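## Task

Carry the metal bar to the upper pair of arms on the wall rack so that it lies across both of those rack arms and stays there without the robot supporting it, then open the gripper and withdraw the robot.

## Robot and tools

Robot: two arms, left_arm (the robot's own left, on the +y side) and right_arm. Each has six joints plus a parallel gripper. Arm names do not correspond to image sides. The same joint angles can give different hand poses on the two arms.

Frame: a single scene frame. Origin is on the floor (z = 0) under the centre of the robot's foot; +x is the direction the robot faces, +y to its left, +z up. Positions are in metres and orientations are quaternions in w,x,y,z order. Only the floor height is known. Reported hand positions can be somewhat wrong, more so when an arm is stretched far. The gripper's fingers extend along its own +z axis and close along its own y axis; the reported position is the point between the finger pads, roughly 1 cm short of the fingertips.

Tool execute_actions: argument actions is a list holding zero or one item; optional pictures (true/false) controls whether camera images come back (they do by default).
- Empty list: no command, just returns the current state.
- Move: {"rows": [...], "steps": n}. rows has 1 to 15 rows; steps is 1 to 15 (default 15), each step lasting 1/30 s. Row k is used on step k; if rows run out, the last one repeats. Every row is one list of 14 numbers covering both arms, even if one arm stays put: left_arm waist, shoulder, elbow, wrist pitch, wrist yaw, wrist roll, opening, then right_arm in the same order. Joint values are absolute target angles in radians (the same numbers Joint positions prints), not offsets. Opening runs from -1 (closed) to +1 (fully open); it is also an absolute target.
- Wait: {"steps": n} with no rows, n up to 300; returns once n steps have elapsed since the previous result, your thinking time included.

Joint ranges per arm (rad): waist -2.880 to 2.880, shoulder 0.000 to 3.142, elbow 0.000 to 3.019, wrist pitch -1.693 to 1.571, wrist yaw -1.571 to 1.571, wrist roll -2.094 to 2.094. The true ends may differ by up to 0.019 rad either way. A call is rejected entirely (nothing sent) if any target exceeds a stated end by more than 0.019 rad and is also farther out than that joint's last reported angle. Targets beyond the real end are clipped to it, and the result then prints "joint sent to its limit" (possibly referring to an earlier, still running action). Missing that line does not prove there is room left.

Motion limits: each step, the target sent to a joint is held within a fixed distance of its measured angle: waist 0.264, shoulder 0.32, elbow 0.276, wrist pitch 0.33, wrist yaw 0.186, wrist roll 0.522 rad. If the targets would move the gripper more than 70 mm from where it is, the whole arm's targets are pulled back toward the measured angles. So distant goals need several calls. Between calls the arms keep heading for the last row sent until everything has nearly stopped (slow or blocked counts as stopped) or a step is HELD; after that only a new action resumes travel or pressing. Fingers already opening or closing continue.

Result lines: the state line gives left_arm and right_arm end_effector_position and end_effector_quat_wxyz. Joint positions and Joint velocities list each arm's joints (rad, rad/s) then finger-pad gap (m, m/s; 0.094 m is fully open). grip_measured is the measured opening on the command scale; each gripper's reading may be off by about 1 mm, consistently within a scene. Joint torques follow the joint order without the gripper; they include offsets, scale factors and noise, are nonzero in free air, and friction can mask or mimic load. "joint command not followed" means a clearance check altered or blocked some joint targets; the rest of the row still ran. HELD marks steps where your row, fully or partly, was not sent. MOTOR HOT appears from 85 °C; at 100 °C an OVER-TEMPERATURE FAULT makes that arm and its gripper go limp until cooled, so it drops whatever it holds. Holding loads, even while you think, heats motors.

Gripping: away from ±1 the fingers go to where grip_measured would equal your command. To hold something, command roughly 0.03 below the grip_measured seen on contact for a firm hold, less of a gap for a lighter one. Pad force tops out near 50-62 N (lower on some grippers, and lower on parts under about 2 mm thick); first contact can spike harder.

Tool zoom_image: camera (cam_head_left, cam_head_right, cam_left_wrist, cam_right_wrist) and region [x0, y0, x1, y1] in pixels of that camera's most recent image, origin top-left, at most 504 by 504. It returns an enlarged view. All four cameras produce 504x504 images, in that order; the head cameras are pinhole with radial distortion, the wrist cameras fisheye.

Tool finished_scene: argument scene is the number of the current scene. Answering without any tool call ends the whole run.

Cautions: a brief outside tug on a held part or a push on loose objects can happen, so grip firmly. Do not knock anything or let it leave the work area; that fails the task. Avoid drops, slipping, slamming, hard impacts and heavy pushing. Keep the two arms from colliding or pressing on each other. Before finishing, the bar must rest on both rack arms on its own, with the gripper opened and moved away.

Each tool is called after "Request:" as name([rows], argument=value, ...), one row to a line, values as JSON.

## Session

Request:
execute_actions(actions=[])

Scene clock: 0.00 s of 4500.00 s.
left_arm: end_effector_position=(+0.5920, +0.2519, +1.2732) grip_measured=+1.000 end_effector_quat_wxyz=(+0.256, -0.002, +0.967, -0.010) | right_arm: end_effector_position=(+0.5919, -0.2517, +1.2773) grip_measured=+1.000 end_effector_quat_wxyz=(+0.258, -0.005, +0.966, +0.006)
Joint positions: left_arm=[-1.61   0.775  0.947  0.507 -0.005  0.029  0.094] | right_arm=[ 1.619  0.764  0.939  0.509  0.015 -0.051  0.094]
Joint velocities: left_arm=[-0.015  0.005 -0.017 -0.012  0.037  0.007  0.   ] | right_arm=[ 0.005 -0.015 -0.002  0.022  0.051  0.007  0.   ]
Joint torques (N m, as the arm reports them, + toward a larger angle): no reading
Motor temperatures (°C, as the motors report them): left_arm=[23 23 24 23 24 24] | right_arm=[23 20 21 22 21 22]

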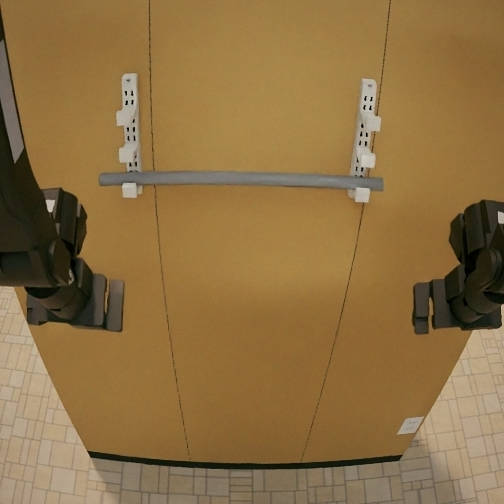

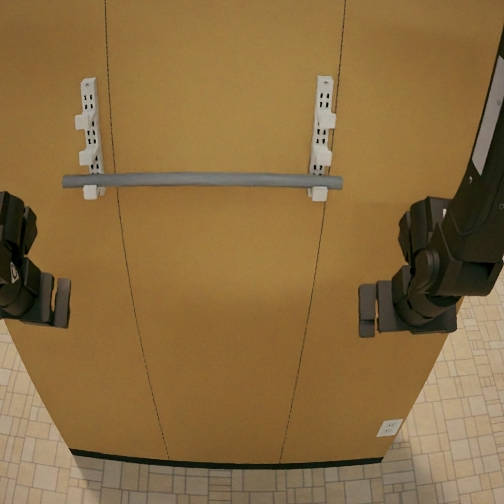

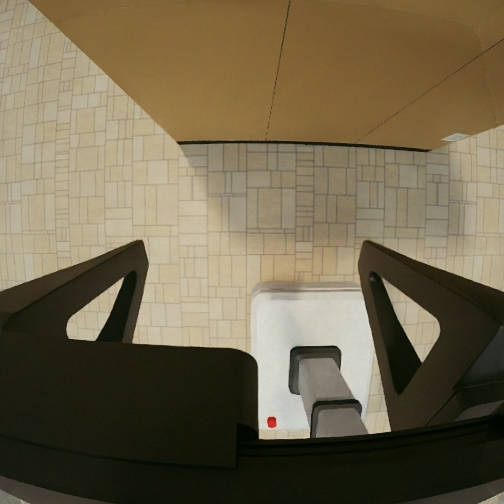

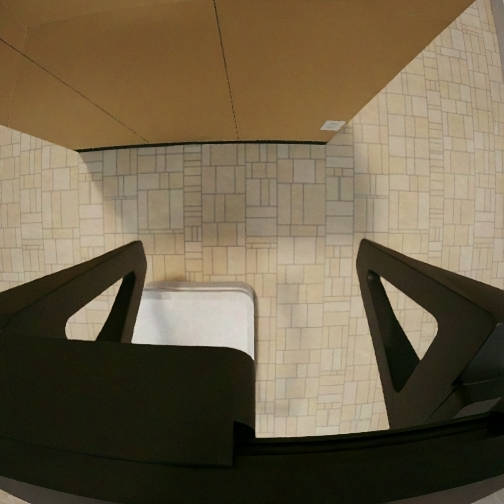

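Request:
execute_actions([
  {"rows": [[-1.932,1.332,1.602,1.46,0,-1.25,1, 2.134,1.412,1.681,1.46,0.015,1.04,1]], "steps": 15},
], pictures=false)

Request:
execute_actions([
  {"steps": 60},
])

Scene clock: 7.90 s of 4500.00 s.
left_arm: end_effector_position=(+0.7675, +0.1311, +1.2567) grip_measured=+1.000 end_effector_quat_wxyz=(-0.516, +0.490, -0.565, +0.418) | right_arm: end_effector_position=(+0.7820, -0.0516, +1.2726) grip_measured=+1.000 end_effector_quat_wxyz=(+0.511, +0.502, +0.562, +0.414)
Joint positions: left_arm=[-1.94   1.381  1.584  1.414 -0.001 -1.028  0.094] | right_arm=[2.15  1.436 1.668 1.378 0.013 0.836 0.094]
Joint velocities: left_arm=[ 0.015 -0.015  0.002  0.408 -0.037 -1.473  0.   ] | right_arm=[0.2   0.317 0.007 0.847 0.022 1.253 0.   ]
Joint torques (N m, as the arm reports them, + toward a larger angle): left_arm=[ -1.77 -19.26   3.24   2.71   0.34  -0.05] | right_arm=[  3.88 -16.5    3.17   2.41  -0.28  -0.1 ]
Motor temperatures (°C, as the motors report them): left_arm=[23 23 24 23 24 24] | right_arm=[23 21 21 22 21 22]
Steps of this call (steps 1 to 90: nothing new was sent; then 4.40 s passed at rest; steps 91 to 105: all 15 steps of this action). Readings (joint positions):
91: left_arm=[-1.620 0.786 0.955 0.530 -0.007 -0.007] | right_arm=[1.629 0.774 0.948 0.531 0.019 -0.016]
92: left_arm=[-1.647 0.815 0.982 0.582 -0.008 -0.056] | right_arm=[1.657 0.801 0.975 0.580 0.021 0.033]
94: left_arm=[-1.729 0.905 1.075 0.686 -0.008 -0.156] | right_arm=[1.741 0.885 1.069 0.678 0.020 0.131]
98: left_arm=[-1.876 1.151 1.338 0.964 -0.005 -0.429] | right_arm=[1.926 1.084 1.286 0.884 0.020 0.334]
105: the state above

Scene clock: 9.90 s of 4500.00 s.
left_arm: end_effector_position=(+0.7813, +0.1416, +1.2813) grip_measured=+1.000 end_effector_quat_wxyz=(-0.488, +0.539, -0.491, +0.480) | right_arm: end_effector_position=(+0.7812, -0.0618, +1.2808) grip_measured=+1.000 end_effector_quat_wxyz=(+0.491, +0.547, +0.495, +0.464)
Joint positions: left_arm=[-1.94   1.352  1.585  1.443 -0.001 -1.243  0.094] | right_arm=[2.14  1.44  1.669 1.437 0.013 1.03  0.094]
Joint velocities: left_arm=[-0.005 -0.005 -0.012  0.022 -0.007 -0.037  0.   ] | right_arm=[ 0.005 -0.005  0.012  0.012  0.037  0.037  0.   ]
Joint torques (N m, as the arm reports them, + toward a larger angle): left_arm=[ -2.17 -16.96   3.22   2.89   0.36  -0.08] | right_arm=[  5.2  -15.42   3.12   2.66  -0.27  -0.09]
Motor temperatures (°C, as the motors report them): left_arm=[23 24 24 23 24 24] | right_arm=[23 21 21 22 21 22]
Steps of this call (steps 1 to 30: the robot went on to your last target; steps 31 to 60: nothing new was sent). Readings (joint positions):
1: left_arm=[-1.940 1.378 1.585 1.425 -0.001 -1.071] | right_arm=[2.154 1.446 1.666 1.400 0.013 0.875]
2: left_arm=[-1.940 1.373 1.585 1.432 -0.001 -1.106] | right_arm=[2.153 1.451 1.666 1.412 0.013 0.906]
4: left_arm=[-1.940 1.364 1.585 1.439 -0.001 -1.156] | right_arm=[2.147 1.452 1.666 1.425 0.013 0.952]
8: left_arm=[-1.940 1.353 1.585 1.443 -0.001 -1.207] | right_arm=[2.140 1.443 1.668 1.436 0.013 0.998]
60: the state above
All arms were judged still, so your last target was given up. Only a new action makes them travel on or press farther. Fingers that are still opening or closing keep moving.

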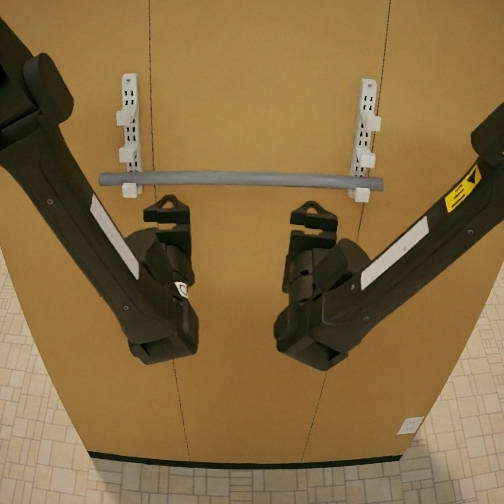

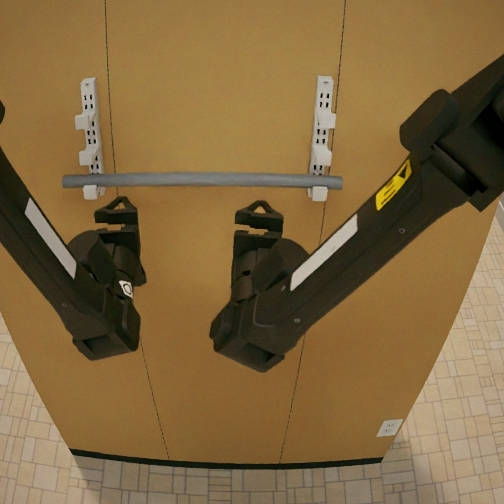

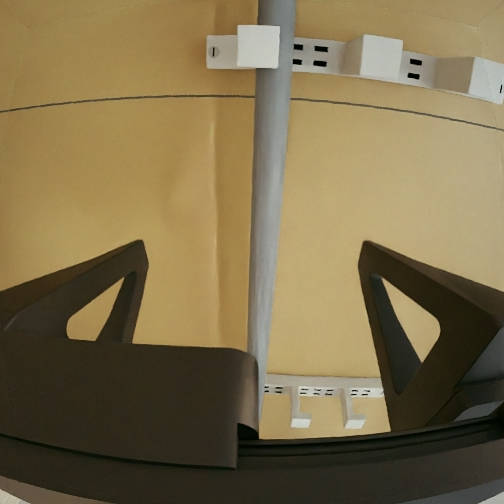

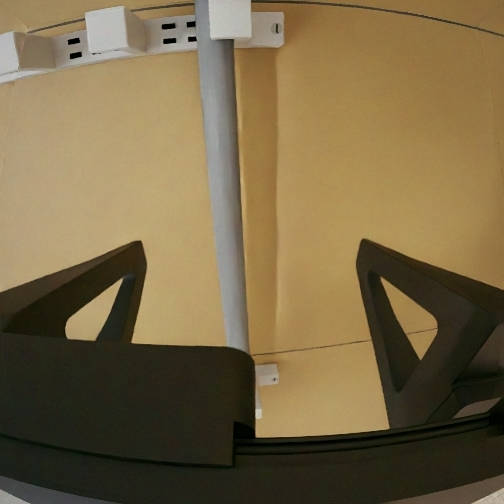

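Request:
execute_actions([
  {"rows": [[-1.932,1.35,1.86,1.25,0,-1.21,1, 2.134,1.40,1.90,1.26,0.015,1.0,1]], "steps": 15},
], pictures=false)

Request:
execute_actions([
  {"steps": 30},
])

Scene clock: 18.27 s of 4500.00 s.
left_arm: end_effector_position=(+0.8799, +0.1636, +1.3188) grip_measured=+1.000 end_effector_quat_wxyz=(-0.520, +0.520, -0.473, +0.485) | right_arm: end_effector_position=(+0.8783, -0.1023, +1.3266) grip_measured=+1.000 end_effector_quat_wxyz=(+0.529, +0.533, +0.468, +0.465)
Joint positions: left_arm=[-1.94   1.349  1.847  1.257 -0.001 -1.219  0.094] | right_arm=[2.14  1.403 1.89  1.275 0.014 1.011 0.094]
Joint velocities: left_arm=[ 0.005  0.024 -0.002 -0.066 -0.051 -0.081  0.   ] | right_arm=[-0.005 -0.005 -0.007 -0.002 -0.007  0.007  0.   ]
Joint torques (N m, as the arm reports them, + toward a larger angle): left_arm=[ -1.75 -17.5    4.37   2.11   0.37   0.04] | right_arm=[  4.16 -15.87   4.78   1.02  -0.3   -0.24]
Motor temperatures (°C, as the motors report them): left_arm=[23 24 24 23 24 24] | right_arm=[23 22 21 22 21 22]
Steps of this call (steps 1 to 90: nothing new was sent; then 4.87 s passed at rest; steps 91 to 105: all 15 steps of this action). Readings (joint positions):
91: left_arm=[-1.940 1.353 1.599 1.428 -0.001 -1.241] | right_arm=[2.140 1.440 1.682 1.425 0.014 1.029]
92: left_arm=[-1.940 1.362 1.635 1.388 -0.001 -1.238] | right_arm=[2.140 1.447 1.710 1.391 0.014 1.027]
94: left_arm=[-1.940 1.377 1.723 1.320 -0.001 -1.234] | right_arm=[2.140 1.451 1.776 1.337 0.014 1.025]
98: left_arm=[-1.940 1.371 1.835 1.261 -0.001 -1.225] | right_arm=[2.140 1.439 1.874 1.282 0.014 1.018]
105: the state above

Scene clock: 19.27 s of 4500.00 s.
left_arm: end_effector_position=(+0.8796, +0.1631, +1.3175) grip_measured=+1.000 end_effector_quat_wxyz=(-0.519, +0.521, -0.475, +0.484) | right_arm: end_effector_position=(+0.8784, -0.1019, +1.3259) grip_measured=+1.000 end_effector_quat_wxyz=(+0.529, +0.533, +0.469, +0.465)
Joint positions: left_arm=[-1.94   1.35   1.847  1.254 -0.001 -1.217  0.094] | right_arm=[2.14  1.403 1.89  1.272 0.014 1.01  0.094]
Joint velocities: left_arm=[-0.005  0.005 -0.002 -0.027  0.022 -0.037  0.   ] | right_arm=[ 0.005 -0.005  0.007 -0.002  0.007  0.022  0.   ]
Joint torques (N m, as the arm reports them, + toward a larger angle): left_arm=[ -1.75 -17.82   4.45   1.94   0.37   0.04] | right_arm=[  4.6  -15.62   4.78   1.17  -0.28  -0.26]
Motor temperatures (°C, as the motors report them): left_arm=[23 24 24 23 24 24] | right_arm=[23 22 21 22 21 22]
Steps of this call (steps 1 to 15: the robot went on to your last target; steps 16 to 30: nothing new was sent). Readings (joint positions):
1: left_arm=[-1.940 1.350 1.847 1.255 -0.001 -1.219] | right_arm=[2.140 1.403 1.890 1.275 0.014 1.011]
2: left_arm=[-1.940 1.350 1.847 1.254 -0.001 -1.219] | right_arm=[2.140 1.403 1.890 1.274 0.014 1.011]
4: left_arm=[-1.940 1.350 1.847 1.254 -0.001 -1.218] | right_arm=[2.140 1.403 1.890 1.272 0.014 1.011]
8: left_arm=[-1.940 1.350 1.847 1.254 -0.001 -1.218] | right_arm=[2.140 1.403 1.890 1.272 0.014 1.011]
30: the state above
All arms were judged still, so your last target was given up. Only a new action makes them travel on or press farther. Fingers that are still opening or closing keep moving.

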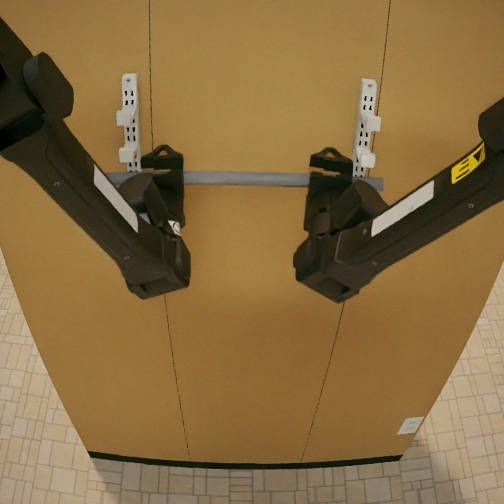

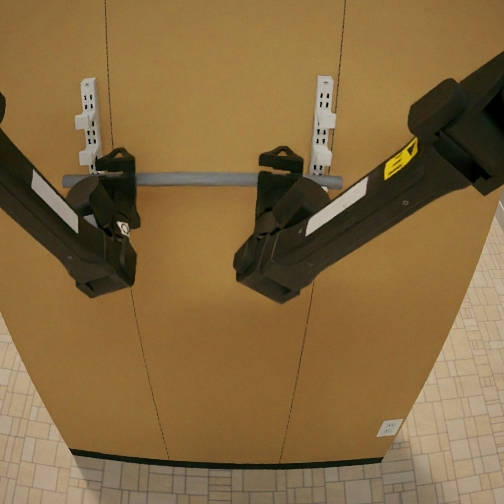

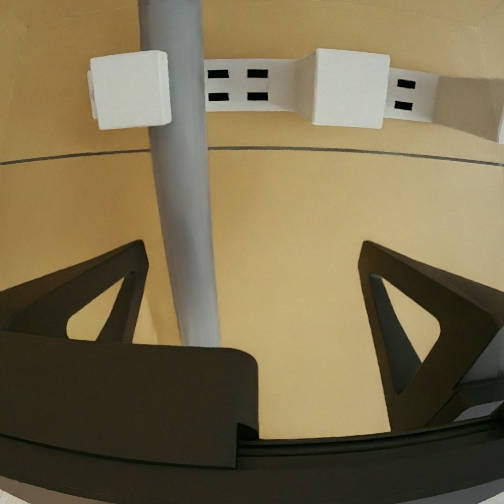

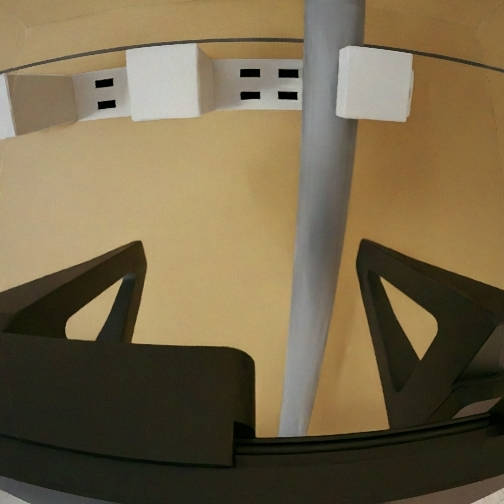

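Request:
execute_actions([
  {"rows": [[-1.932,1.424,1.944,1.21,0,-1.25,1, 2.134,1.484,2.0,1.215,0.015,1.04,1]], "steps": 15},
], pictures=false)

Request:
execute_actions([
  {"steps": 20},
])

Scene clock: 24.13 s of 4500.00 s.
left_arm: end_effector_position=(+0.8752, +0.1489, +1.2812) grip_measured=+1.000 end_effector_quat_wxyz=(-0.499, +0.533, -0.482, +0.484) | right_arm: end_effector_position=(+0.8815, -0.0864, +1.3007) grip_measured=+1.000 end_effector_quat_wxyz=(+0.515, +0.540, +0.472, +0.468)
Joint positions: left_arm=[-1.94   1.423  1.919  1.213 -0.001 -1.243  0.094] | right_arm=[2.14  1.472 1.98  1.226 0.014 1.03  0.094]
Joint velocities: left_arm=[-0.005  0.005  0.002  0.002 -0.066  0.022  0.   ] | right_arm=[-0.024  0.005  0.002 -0.012  0.037 -0.022  0.   ]
Joint torques (N m, as the arm reports them, + toward a larger angle): left_arm=[ -2.15 -18.09   5.54   2.16   0.36  -0.07] | right_arm=[  4.89 -14.86   5.87   1.23  -0.3   -0.1 ]
Motor temperatures (°C, as the motors report them): left_arm=[23 25 25 23 24 24] | right_arm=[23 22 22 22 21 22]
Steps of this call (steps 1 to 90: nothing new was sent; then 1.37 s passed at rest; steps 91 to 105: all 15 steps of this action). Readings (joint positions):
91: left_arm=[-1.940 1.355 1.855 1.250 -0.001 -1.221] | right_arm=[2.140 1.407 1.901 1.266 0.014 1.013]
92: left_arm=[-1.940 1.367 1.879 1.239 -0.001 -1.225] | right_arm=[2.140 1.422 1.931 1.253 0.014 1.016]
94: left_arm=[-1.940 1.389 1.915 1.223 -0.001 -1.232] | right_arm=[2.140 1.444 1.974 1.235 0.014 1.021]
98: left_arm=[-1.940 1.410 1.919 1.215 -0.001 -1.238] | right_arm=[2.140 1.461 1.980 1.228 0.014 1.027]
105: the state above

Scene clock: 24.80 s of 4500.00 s.
left_arm: end_effector_position=(+0.8752, +0.1489, +1.2812) grip_measured=+1.000 end_effector_quat_wxyz=(-0.499, +0.534, -0.481, +0.485) | right_arm: end_effector_position=(+0.8815, -0.0864, +1.3007) grip_measured=+1.000 end_effector_quat_wxyz=(+0.515, +0.541, +0.472, +0.468)
Joint positions: left_arm=[-1.94   1.423  1.919  1.213 -0.001 -1.243  0.094] | right_arm=[2.14  1.472 1.98  1.226 0.014 1.03  0.094]
Joint velocities: left_arm=[ 0.005 -0.015  0.002  0.022 -0.051  0.022  0.   ] | right_arm=[ 0.005 -0.005  0.017  0.007  0.066 -0.007  0.   ]
Joint torques (N m, as the arm reports them, + toward a larger angle): left_arm=[ -2.18 -17.65   5.43   2.04   0.36  -0.07] | right_arm=[  4.91 -15.04   5.82   1.25  -0.3   -0.09]
Motor temperatures (°C, as the motors report them): left_arm=[23 25 25 23 24 24] | right_arm=[23 22 22 22 21 22]
Steps of this call (steps 1 to 15: the robot went on to your last target; steps 16 to 20: nothing new was sent). Readings (joint positions):
1: left_arm=[-1.940 1.423 1.919 1.213 -0.001 -1.243] | right_arm=[2.140 1.472 1.980 1.226 0.014 1.030]
2: left_arm=[-1.940 1.423 1.919 1.213 -0.001 -1.243] | right_arm=[2.140 1.472 1.980 1.226 0.014 1.030]
4: left_arm=[-1.940 1.423 1.919 1.213 -0.001 -1.243] | right_arm=[2.140 1.472 1.980 1.226 0.014 1.030]
8: left_arm=[-1.940 1.423 1.919 1.213 -0.001 -1.243] | right_arm=[2.140 1.472 1.980 1.226 0.014 1.030]
20: the state above
All arms were judged still, so your last target was given up. Only a new action makes them travel on or press farther. Fingers that are still opening or closing keep moving.

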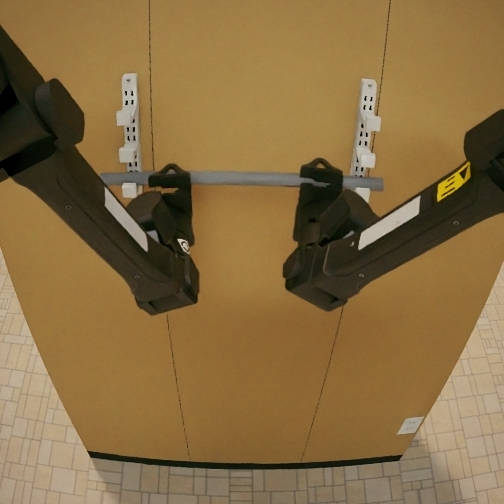

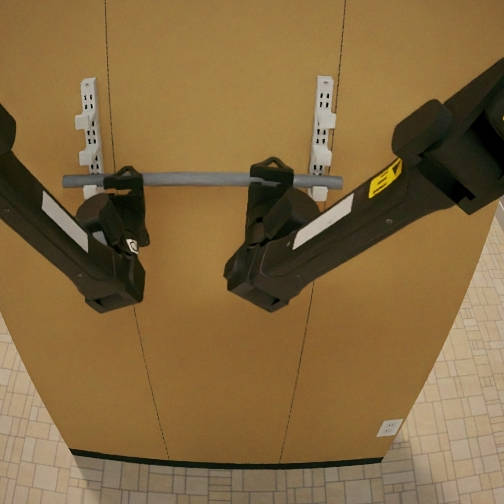

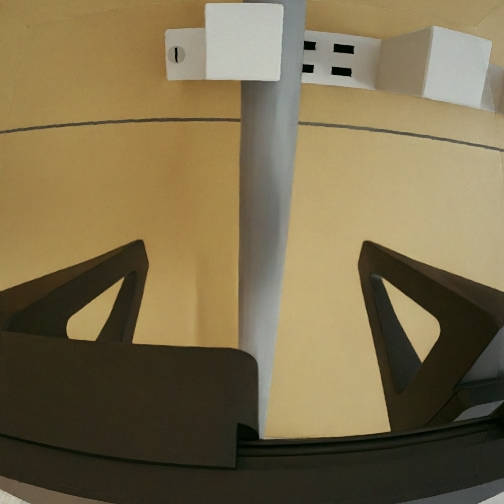

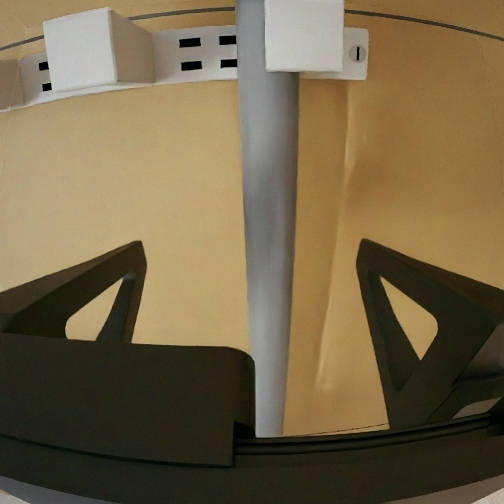

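Request:
execute_actions([
  {"rows": [[-1.932,1.468,2.154,1.044,0,-1.25,1, 2.134,1.566,2.243,1.055,0.015,1.04,1]], "steps": 15},
], pictures=false)

Request:
execute_actions([
  {"steps": 20},
])

Scene clock: 30.80 s of 4500.00 s.
left_arm: end_effector_position=(+0.9262, +0.1539, +1.2841) grip_measured=+1.000 end_effector_quat_wxyz=(-0.497, +0.535, -0.483, +0.484) | right_arm: end_effector_position=(+0.9274, -0.0881, +1.2946) grip_measured=+1.000 end_effector_quat_wxyz=(+0.515, +0.541, +0.472, +0.468)
Joint positions: left_arm=[-1.94   1.475  2.129  1.048 -0.001 -1.244  0.094] | right_arm=[2.14  1.554 2.219 1.067 0.015 1.031 0.094]
Joint velocities: left_arm=[ 0.005  0.005 -0.002 -0.012 -0.022  0.007  0.   ] | right_arm=[-0.005 -0.005  0.002 -0.007  0.051  0.022  0.   ]
Joint torques (N m, as the arm reports them, + toward a larger angle): left_arm=[ -2.14 -19.68   6.33   2.04   0.36  -0.07] | right_arm=[  5.   -16.13   7.4    1.22  -0.37  -0.1 ]
Motor temperatures (°C, as the motors report them): left_arm=[23 25 25 23 24 24] | right_arm=[23 22 22 22 21 22]
Steps of this call (steps 1 to 90: nothing new was sent; then 2.50 s passed at rest; steps 91 to 105: all 15 steps of this action). Readings (joint positions):
91: left_arm=[-1.940 1.428 1.942 1.190 -0.001 -1.243] | right_arm=[2.140 1.481 2.011 1.204 0.015 1.030]
92: left_arm=[-1.940 1.449 1.999 1.137 -0.001 -1.243] | right_arm=[2.140 1.513 2.086 1.153 0.015 1.031]
94: left_arm=[-1.940 1.475 2.088 1.071 -0.001 -1.244] | right_arm=[2.140 1.551 2.191 1.091 0.015 1.031]
98: left_arm=[-1.940 1.475 2.127 1.053 -0.001 -1.244] | right_arm=[2.140 1.554 2.219 1.071 0.015 1.031]
105: the state above

Scene clock: 31.47 s of 4500.00 s.
left_arm: end_effector_position=(+0.9261, +0.1539, +1.2840) grip_measured=+1.000 end_effector_quat_wxyz=(-0.496, +0.535, -0.483, +0.484) | right_arm: end_effector_position=(+0.9274, -0.0881, +1.2946) grip_measured=+1.000 end_effector_quat_wxyz=(+0.515, +0.541, +0.472, +0.468)
Joint positions: left_arm=[-1.94   1.475  2.129  1.047 -0.001 -1.244  0.094] | right_arm=[2.14  1.554 2.219 1.067 0.015 1.031 0.094]
Joint velocities: left_arm=[-0.005  0.005  0.002  0.022 -0.066  0.051  0.   ] | right_arm=[-0.005 -0.015 -0.002  0.002 -0.007  0.051  0.   ]
Joint torques (N m, as the arm reports them, + toward a larger angle): left_arm=[ -2.14 -20.03   6.33   2.01   0.37  -0.07] | right_arm=[  4.97 -16.14   7.4    1.25  -0.37  -0.1 ]
Motor temperatures (°C, as the motors report them): left_arm=[23 25 25 23 24 24] | right_arm=[23 22 22 22 21 22]
Steps of this call (steps 1 to 15: the robot went on to your last target; steps 16 to 20: nothing new was sent). Readings (joint positions):
1: left_arm=[-1.940 1.475 2.129 1.048 -0.001 -1.244] | right_arm=[2.140 1.554 2.219 1.067 0.015 1.031]
2: left_arm=[-1.940 1.475 2.129 1.048 -0.001 -1.244] | right_arm=[2.140 1.554 2.219 1.067 0.015 1.031]
4: left_arm=[-1.940 1.475 2.129 1.047 -0.001 -1.244] | right_arm=[2.140 1.554 2.219 1.067 0.015 1.031]
8: left_arm=[-1.940 1.475 2.129 1.047 -0.001 -1.244] | right_arm=[2.140 1.554 2.219 1.067 0.015 1.031]
20: the state above
All arms were judged still, so your last target was given up. Only a new action makes them travel on or press farther. Fingers that are still opening or closing keep moving.

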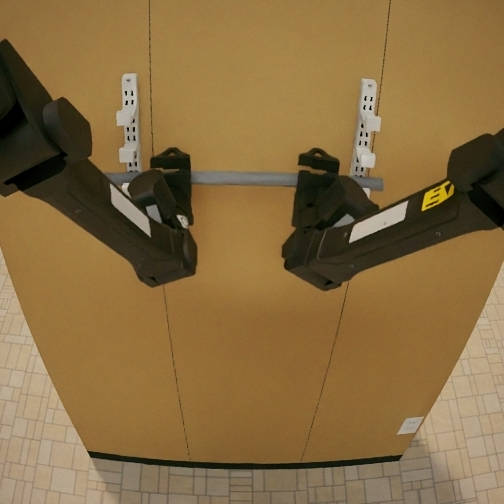

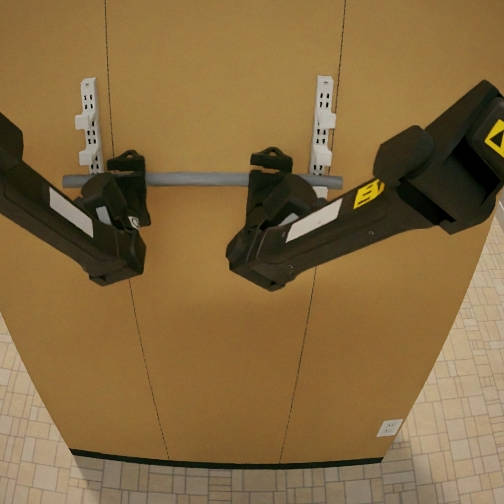

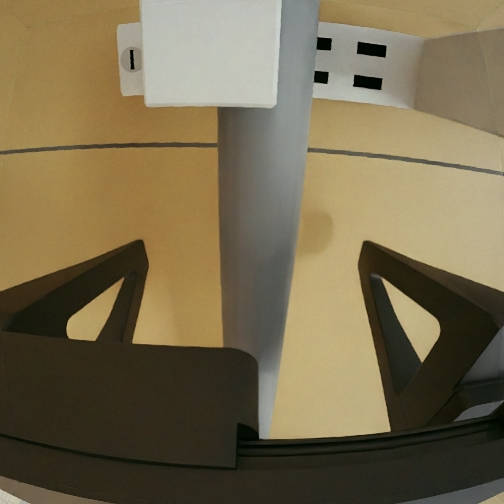

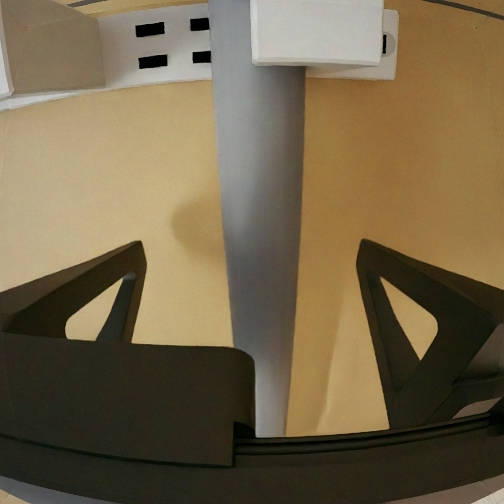

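Request:
execute_actions([
  {"rows": [[-1.932,1.468,2.154,1.044,0,-1.25,-0.6, 2.134,1.566,2.243,1.055,0.015,1.04,-0.6]], "steps": 15},
], pictures=false)

Request:
execute_actions([
  {"rows": [[-1.98,1.36,2.03,1.07,0,-1.215,-0.6, 2.195,1.445,2.113,1.09,0.015,0.99,-0.6]], "steps": 15},
], pictures=false)

Request:
execute_actions([
  {"steps": 20},
])

Scene clock: 38.63 s of 4500.00 s.
left_arm: end_effector_position=(+0.9261, +0.1542, +1.2838) grip_measured=-0.507 end_effector_quat_wxyz=(-0.500, +0.530, -0.488, +0.481) | right_arm: end_effector_position=(+0.9259, -0.0873, +1.2900) grip_measured=-0.513 end_effector_quat_wxyz=(+0.514, +0.540, +0.479, +0.463)
Joint positions: left_arm=[-1.937  1.475  2.129  1.047  0.002 -1.231  0.023] | right_arm=[2.136 1.557 2.219 1.06  0.018 1.023 0.023]
Joint velocities: left_arm=[-0.005  0.005  0.007 -0.007  0.007 -0.022 -0.   ] | right_arm=[-0.005 -0.024 -0.002 -0.002  0.037 -0.081  0.001]
Joint torques (N m, as the arm reports them, + toward a larger angle): left_arm=[ -2.31 -19.35   6.39   2.02   0.23  -0.19] | right_arm=[  5.17 -15.79   7.32   1.57  -0.54  -0.03]
Motor temperatures (°C, as the motors report them): left_arm=[23 26 25 23 24 24] | right_arm=[23 22 22 22 21 22]
Steps of this call (steps 1 to 90: nothing new was sent; then 3.67 s passed at rest; steps 91 to 105: all 15 steps of this action). Readings (joint positions):
91: left_arm=[-1.940 1.475 2.129 1.047 -0.001 -1.244] | right_arm=[2.140 1.554 2.219 1.067 0.015 1.031]
92: left_arm=[-1.940 1.475 2.129 1.047 -0.001 -1.244] | right_arm=[2.140 1.554 2.219 1.067 0.015 1.031]
94: left_arm=[-1.940 1.475 2.129 1.047 -0.001 -1.244] | right_arm=[2.140 1.554 2.219 1.067 0.015 1.031]
98: left_arm=[-1.937 1.475 2.129 1.047 0.002 -1.231] | right_arm=[2.136 1.557 2.219 1.060 0.018 1.023]
105: the state above

Scene clock: 39.13 s of 4500.00 s.
left_arm: end_effector_position=(+0.9213, +0.1549, +1.2961) grip_measured=-0.507 end_effector_quat_wxyz=(-0.489, +0.542, -0.497, +0.469) | right_arm: end_effector_position=(+0.9219, -0.0866, +1.3032) grip_measured=-0.513 end_effector_quat_wxyz=(+0.505, +0.548, +0.493, +0.449)
Joint positions: left_arm=[-1.957  1.404  2.029  1.038 -0.015 -1.211  0.023] | right_arm=[2.167 1.486 2.113 1.059 0.037 0.979 0.023]
Joint velocities: left_arm=[-0.005  0.005  0.002  0.007  0.022 -0.007  0.001] | right_arm=[-0.015  0.005 -0.017 -0.012 -0.051 -0.007  0.   ]
Joint torques (N m, as the arm reports them, + toward a larger angle): left_arm=[ -4.64 -21.86   4.53   3.57   1.1   -0.05] | right_arm=[  7.4  -18.78   4.77   2.97  -1.4   -0.06]
Motor temperatures (°C, as the motors report them): left_arm=[23 26 25 23 24 24] | right_arm=[23 22 22 22 21 22]
Steps of this call (steps 1 to 15: all 15 steps of this action). Readings (joint positions):
1: left_arm=[-1.940 1.467 2.115 1.048 0.000 -1.227] | right_arm=[2.139 1.550 2.203 1.061 0.020 1.018]
2: left_arm=[-1.942 1.446 2.080 1.048 -0.007 -1.224] | right_arm=[2.144 1.529 2.171 1.059 0.031 1.011]
4: left_arm=[-1.949 1.421 2.050 1.036 -0.008 -1.218] | right_arm=[2.153 1.502 2.135 1.053 0.032 0.998]
8: left_arm=[-1.957 1.404 2.034 1.038 -0.009 -1.212] | right_arm=[2.167 1.486 2.117 1.058 0.032 0.982]
15: the state above

Scene clock: 39.80 s of 4500.00 s.
left_arm: end_effector_position=(+0.9216, +0.1569, +1.2985) grip_measured=-0.507 end_effector_quat_wxyz=(-0.492, +0.540, -0.496, +0.469) | right_arm: end_effector_position=(+0.9221, -0.0848, +1.3049) grip_measured=-0.513 end_effector_quat_wxyz=(+0.505, +0.548, +0.492, +0.450)
Joint positions: left_arm=[-1.955  1.401  2.026  1.044 -0.016 -1.211  0.023] | right_arm=[2.173 1.486 2.113 1.06  0.036 0.975 0.023]
Joint velocities: left_arm=[-0.005 -0.005 -0.002 -0.002 -0.007 -0.037 -0.001] | right_arm=[-0.005 -0.005 -0.017  0.007 -0.081  0.007 -0.001]
Joint torques (N m, as the arm reports them, + toward a larger angle): left_arm=[ -5.59 -20.74   4.64   3.32   1.13  -0.05] | right_arm=[  6.65 -18.8    4.68   2.92  -1.33  -0.06]
Motor temperatures (°C, as the motors report them): left_arm=[23 26 25 23 24 24] | right_arm=[23 22 22 22 21 22]
Steps of this call (steps 1 to 15: the robot went on to your last target; steps 16 to 20: nothing new was sent). Readings (joint positions):
1: left_arm=[-1.957 1.404 2.029 1.038 -0.015 -1.211] | right_arm=[2.167 1.486 2.113 1.059 0.037 0.979]
2: left_arm=[-1.957 1.404 2.029 1.039 -0.017 -1.211] | right_arm=[2.167 1.486 2.113 1.059 0.034 0.979]
4: left_arm=[-1.956 1.404 2.029 1.042 -0.021 -1.211] | right_arm=[2.169 1.486 2.113 1.059 0.029 0.979]
8: left_arm=[-1.955 1.401 2.029 1.044 -0.021 -1.211] | right_arm=[2.174 1.486 2.113 1.059 0.028 0.977]
20: the state above
All arms were judged still, so your last target was given up. Only a new action makes them travel on or press farther. Fingers that are still opening or closing keep moving.

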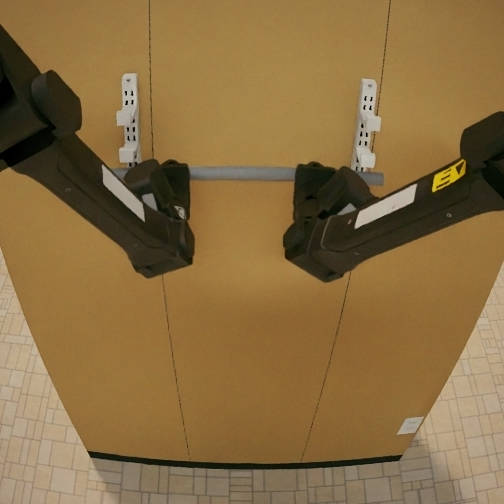

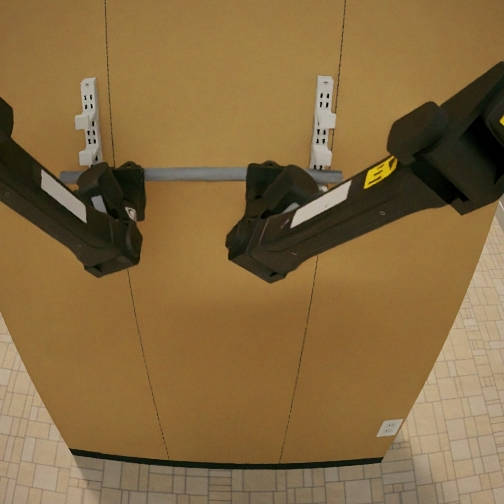

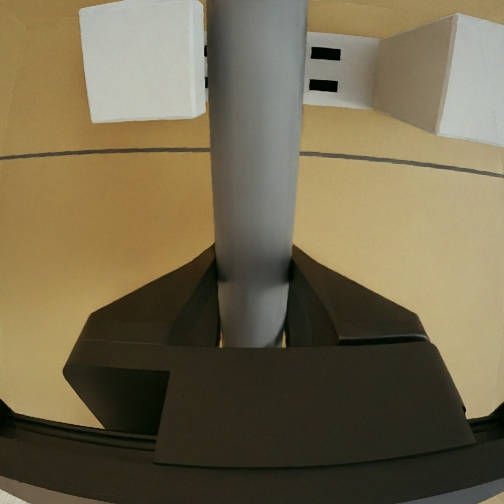

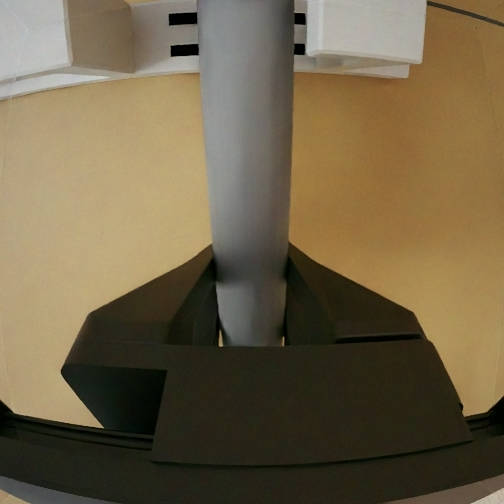

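Request:
execute_actions([
  {"rows": [[-1.997,1.32,1.98,1.09,0,-1.20,-0.6, 2.218,1.405,2.06,1.115,0.015,0.97,-0.6]], "steps": 15},
], pictures=false)

Request:
execute_actions([
  {"steps": 15},
], pictures=false)

Scene clock: 44.03 s of 4500.00 s.
left_arm: end_effector_position=(+0.9163, +0.1551, +1.3042) grip_measured=-0.507 end_effector_quat_wxyz=(-0.489, +0.543, -0.496, +0.469) | right_arm: end_effector_position=(+0.9166, -0.0864, +1.3118) grip_measured=-0.513 end_effector_quat_wxyz=(+0.506, +0.547, +0.493, +0.448)
Joint positions: left_arm=[-1.966  1.375  1.98   1.057 -0.016 -1.205  0.023] | right_arm=[2.18  1.457 2.06  1.083 0.037 0.963 0.023]
Joint velocities: left_arm=[-0.005 -0.005  0.002 -0.012  0.037 -0.007 -0.001] | right_arm=[ 0.005 -0.005 -0.007  0.007  0.022  0.022  0.   ]
Joint torques (N m, as the arm reports them, + toward a larger angle): left_arm=[ -5.3  -22.74   4.25   3.6    1.13   0.03] | right_arm=[  8.04 -19.27   4.5    2.98  -1.42  -0.11]
Motor temperatures (°C, as the motors report them): left_arm=[23 26 25 23 24 24] | right_arm=[23 22 22 22 21 22]
Steps of this call (steps 1 to 90: nothing new was sent; then 0.73 s passed at rest; steps 91 to 105: all 15 steps of this action). Readings (joint positions):
91: left_arm=[-1.955 1.399 2.019 1.045 -0.016 -1.211] | right_arm=[2.173 1.483 2.105 1.063 0.036 0.974]
92: left_arm=[-1.956 1.390 2.003 1.049 -0.016 -1.211] | right_arm=[2.174 1.473 2.086 1.071 0.038 0.972]
94: left_arm=[-1.959 1.381 1.983 1.055 -0.016 -1.210] | right_arm=[2.174 1.463 2.065 1.081 0.038 0.969]
98: left_arm=[-1.965 1.377 1.980 1.057 -0.016 -1.207] | right_arm=[2.177 1.457 2.060 1.083 0.038 0.964]
105: the state above

Scene clock: 44.53 s of 4500.00 s.
left_arm: end_effector_position=(+0.9163, +0.1551, +1.3042) grip_measured=-0.507 end_effector_quat_wxyz=(-0.489, +0.543, -0.496, +0.469) | right_arm: end_effector_position=(+0.9166, -0.0864, +1.3118) grip_measured=-0.513 end_effector_quat_wxyz=(+0.506, +0.547, +0.493, +0.448)
Joint positions: left_arm=[-1.966  1.375  1.98   1.057 -0.016 -1.205  0.023] | right_arm=[2.18  1.457 2.06  1.083 0.037 0.963 0.023]
Joint velocities: left_arm=[-0.005  0.005  0.007  0.022 -0.081 -0.022 -0.   ] | right_arm=[-0.015  0.005  0.017 -0.002 -0.037  0.007 -0.001]
Joint torques (N m, as the arm reports them, + toward a larger angle): left_arm=[ -5.16 -22.67   4.26   3.59   1.14   0.02] | right_arm=[  7.86 -19.28   4.59   3.    -1.4   -0.13]
Motor temperatures (°C, as the motors report them): left_arm=[23 26 25 23 24 24] | right_arm=[23 23 22 22 21 22]
Steps of this call (steps 1 to 15: the robot went on to your last target). Readings (joint positions):
1: left_arm=[-1.966 1.375 1.980 1.057 -0.016 -1.205] | right_arm=[2.180 1.457 2.060 1.083 0.037 0.963]
2: left_arm=[-1.966 1.375 1.980 1.057 -0.016 -1.205] | right_arm=[2.180 1.457 2.060 1.083 0.037 0.963]
4: left_arm=[-1.966 1.375 1.980 1.057 -0.016 -1.205] | right_arm=[2.180 1.457 2.060 1.083 0.037 0.963]
8: left_arm=[-1.966 1.375 1.980 1.057 -0.016 -1.205] | right_arm=[2.180 1.457 2.060 1.083 0.037 0.963]
15: the state above
All arms were judged still, so your last target was given up. Only a new action makes them travel on or press farther. Fingers that are still opening or closing keep moving.

Request:
execute_actions([
  {"rows": [[-1.997,1.295,1.885,1.163,0,-1.20,-0.6, 2.218,1.38,1.964,1.19,0.015,0.97,-0.6]], "steps": 7},
], pictures=false)

Request:
execute_actions([
  {"rows": [[-1.997,1.272,1.79,1.237,0,-1.20,-0.6, 2.218,1.358,1.868,1.265,0.015,0.97,-0.6]], "steps": 7},
], pictures=false)

Request:
execute_actions([
  {"rows": [[-1.997,1.236,1.603,1.383,0,-1.20,-0.6, 2.218,1.322,1.677,1.415,0.015,0.97,-0.6]], "steps": 15},
], pictures=false)

Request:
execute_actions([
  {"steps": 15},
])

Scene clock: 52.07 s of 4500.00 s.
left_arm: end_effector_position=(+0.8952, +0.1551, +1.3079) grip_measured=-0.507 end_effector_quat_wxyz=(-0.492, +0.542, -0.493, +0.469) | right_arm: end_effector_position=(+0.8959, -0.0861, +1.3154) grip_measured=-0.513 end_effector_quat_wxyz=(+0.510, +0.547, +0.490, +0.448)
Joint positions: left_arm=[-1.967  1.345  1.886  1.132 -0.019 -1.204  0.023] | right_arm=[2.181 1.427 1.964 1.16  0.038 0.963 0.023]
Joint velocities: left_arm=[ 0.005  0.005  0.002  0.022 -0.037 -0.022 -0.   ] | right_arm=[-0.015  0.005 -0.012 -0.002 -0.037 -0.081 -0.   ]
Joint torques (N m, as the arm reports them, + toward a larger angle): left_arm=[ -4.51 -21.92   3.59   3.69   1.26   0.01] | right_arm=[  7.9  -18.44   4.17   2.91  -1.48  -0.11]
Motor temperatures (°C, as the motors report them): left_arm=[23 27 25 23 24 24] | right_arm=[23 23 22 22 22 22]
Steps of this call (steps 1 to 90: nothing new was sent; then 4.30 s passed at rest; steps 91 to 97: all 7 steps of this action). Readings (joint positions):
91: left_arm=[-1.966 1.372 1.966 1.066 -0.015 -1.205] | right_arm=[2.180 1.453 2.046 1.092 0.036 0.963]
92: left_arm=[-1.966 1.359 1.936 1.089 -0.015 -1.205] | right_arm=[2.180 1.439 2.014 1.116 0.035 0.963]
94: left_arm=[-1.967 1.346 1.895 1.120 -0.016 -1.204] | right_arm=[2.181 1.427 1.974 1.147 0.035 0.963]
97: the state above

Scene clock: 52.30 s of 4500.00 s.
left_arm: end_effector_position=(+0.8725, +0.1549, +1.3121) grip_measured=-0.507 end_effector_quat_wxyz=(-0.495, +0.541, -0.490, +0.470) | right_arm: end_effector_position=(+0.8738, -0.0860, +1.3198) grip_measured=-0.513 end_effector_quat_wxyz=(+0.512, +0.547, +0.486, +0.449)
Joint positions: left_arm=[-1.967  1.317  1.791  1.206 -0.019 -1.203  0.023] | right_arm=[2.182 1.398 1.868 1.236 0.038 0.963 0.023]
Joint velocities: left_arm=[ 0.015 -0.015 -0.017  0.027 -0.007 -0.066 -0.   ] | right_arm=[-0.015 -0.005 -0.027  0.027  0.022 -0.11   0.   ]
Joint torques (N m, as the arm reports them, + toward a larger angle): left_arm=[ -4.98 -21.61   3.5    3.41   1.28   0.01] | right_arm=[  7.56 -17.39   3.69   2.9   -1.5   -0.12]
Motor temperatures (°C, as the motors report them): left_arm=[23 27 25 23 24 24] | right_arm=[23 23 22 22 22 22]
Steps of this call (steps 1 to 7: all 7 steps of this action). Readings (joint positions):
1: left_arm=[-1.967 1.343 1.873 1.140 -0.017 -1.204] | right_arm=[2.181 1.424 1.951 1.169 0.036 0.963]
2: left_arm=[-1.967 1.330 1.844 1.163 -0.016 -1.204] | right_arm=[2.181 1.410 1.920 1.191 0.034 0.963]
4: left_arm=[-1.967 1.317 1.802 1.194 -0.016 -1.203] | right_arm=[2.182 1.399 1.879 1.222 0.033 0.963]
7: the state above

Scene clock: 52.80 s of 4500.00 s.
left_arm: end_effector_position=(+0.8219, +0.1549, +1.3213) grip_measured=-0.507 end_effector_quat_wxyz=(-0.500, +0.540, -0.487, +0.470) | right_arm: end_effector_position=(+0.8232, -0.0856, +1.3285) grip_measured=-0.513 end_effector_quat_wxyz=(+0.515, +0.547, +0.484, +0.449)
Joint positions: left_arm=[-1.967  1.266  1.599  1.356 -0.022 -1.201  0.023] | right_arm=[2.182 1.346 1.673 1.388 0.039 0.962 0.023]
Joint velocities: left_arm=[-0.005 -0.005 -0.017 -0.012  0.022 -0.007  0.   ] | right_arm=[ 0.005  0.005 -0.007 -0.002  0.007  0.095 -0.001]
Joint torques (N m, as the arm reports them, + toward a larger angle): left_arm=[ -4.84 -18.18   2.98   3.4    1.47   0.01] | right_arm=[  7.53 -15.22   3.13   2.71  -1.52  -0.12]
Motor temperatures (°C, as the motors report them): left_arm=[23 27 25 23 24 24] | right_arm=[23 23 22 22 22 22]
Steps of this call (steps 1 to 15: all 15 steps of this action). Readings (joint positions):
1: left_arm=[-1.967 1.312 1.770 1.223 -0.016 -1.203] | right_arm=[2.182 1.393 1.845 1.252 0.035 0.963]
2: left_arm=[-1.968 1.292 1.717 1.265 -0.012 -1.203] | right_arm=[2.182 1.371 1.789 1.296 0.030 0.963]
4: left_arm=[-1.969 1.267 1.629 1.331 -0.014 -1.201] | right_arm=[2.184 1.347 1.702 1.362 0.031 0.962]
8: left_arm=[-1.967 1.266 1.599 1.355 -0.024 -1.201] | right_arm=[2.182 1.347 1.673 1.388 0.043 0.962]
15: the state above

Scene clock: 53.30 s of 4500.00 s.
left_arm: end_effector_position=(+0.8219, +0.1549, +1.3213) grip_measured=-0.507 end_effector_quat_wxyz=(-0.500, +0.540, -0.487, +0.470) | right_arm: end_effector_position=(+0.8232, -0.0856, +1.3285) grip_measured=-0.513 end_effector_quat_wxyz=(+0.515, +0.547, +0.484, +0.449)
Joint positions: left_arm=[-1.967  1.266  1.599  1.356 -0.022 -1.201  0.023] | right_arm=[2.182 1.346 1.673 1.388 0.039 0.962 0.023]
Joint velocities: left_arm=[-0.015 -0.005  0.002 -0.007  0.007  0.022 -0.   ] | right_arm=[-0.005 -0.005 -0.012  0.002  0.066  0.007 -0.   ]
Joint torques (N m, as the arm reports them, + toward a larger angle): left_arm=[ -4.85 -18.67   2.85   3.34   1.43  -0.01] | right_arm=[  7.44 -15.69   2.97   2.92  -1.52  -0.1 ]
Motor temperatures (°C, as the motors report them): left_arm=[23 27 25 23 24 24] | right_arm=[23 23 22 22 22 22]
Steps of this call (steps 1 to 15: the robot went on to your last target). Readings (joint positions):
1: left_arm=[-1.967 1.266 1.599 1.356 -0.022 -1.201] | right_arm=[2.182 1.346 1.673 1.388 0.039 0.962]
2: left_arm=[-1.967 1.266 1.599 1.356 -0.022 -1.201] | right_arm=[2.182 1.346 1.673 1.388 0.039 0.962]
4: left_arm=[-1.967 1.266 1.599 1.356 -0.022 -1.201] | right_arm=[2.182 1.346 1.673 1.388 0.039 0.962]
8: left_arm=[-1.967 1.266 1.599 1.356 -0.022 -1.201] | right_arm=[2.182 1.346 1.673 1.388 0.039 0.962]
15: the state above
All arms were judged still, so your last target was given up. Only a new action makes them travel on or press farther. Fingers that are still opening or closing keep moving.

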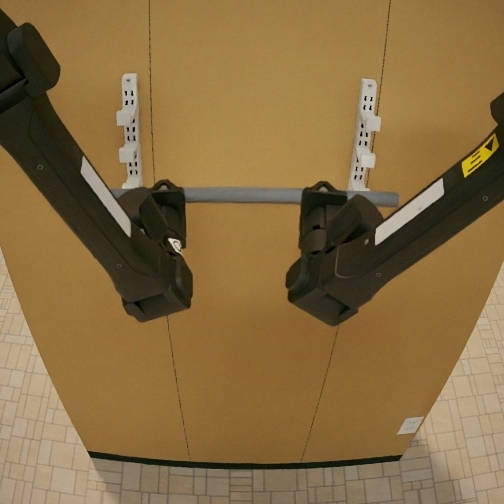

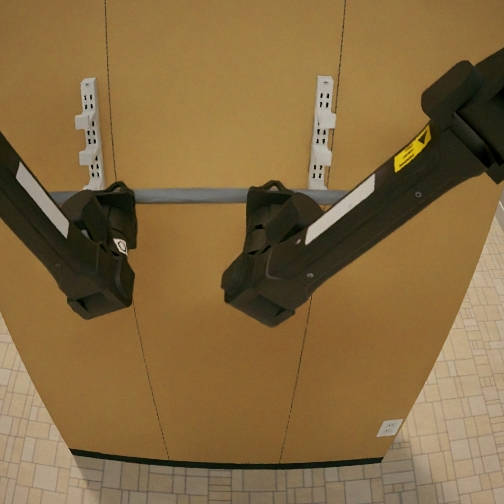

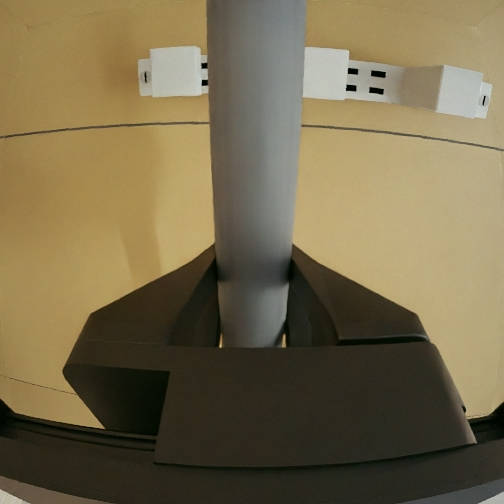

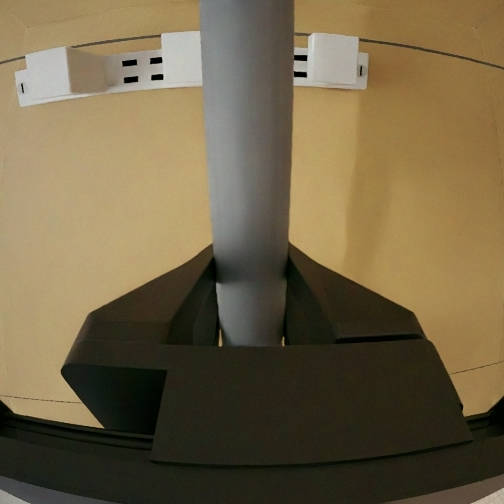

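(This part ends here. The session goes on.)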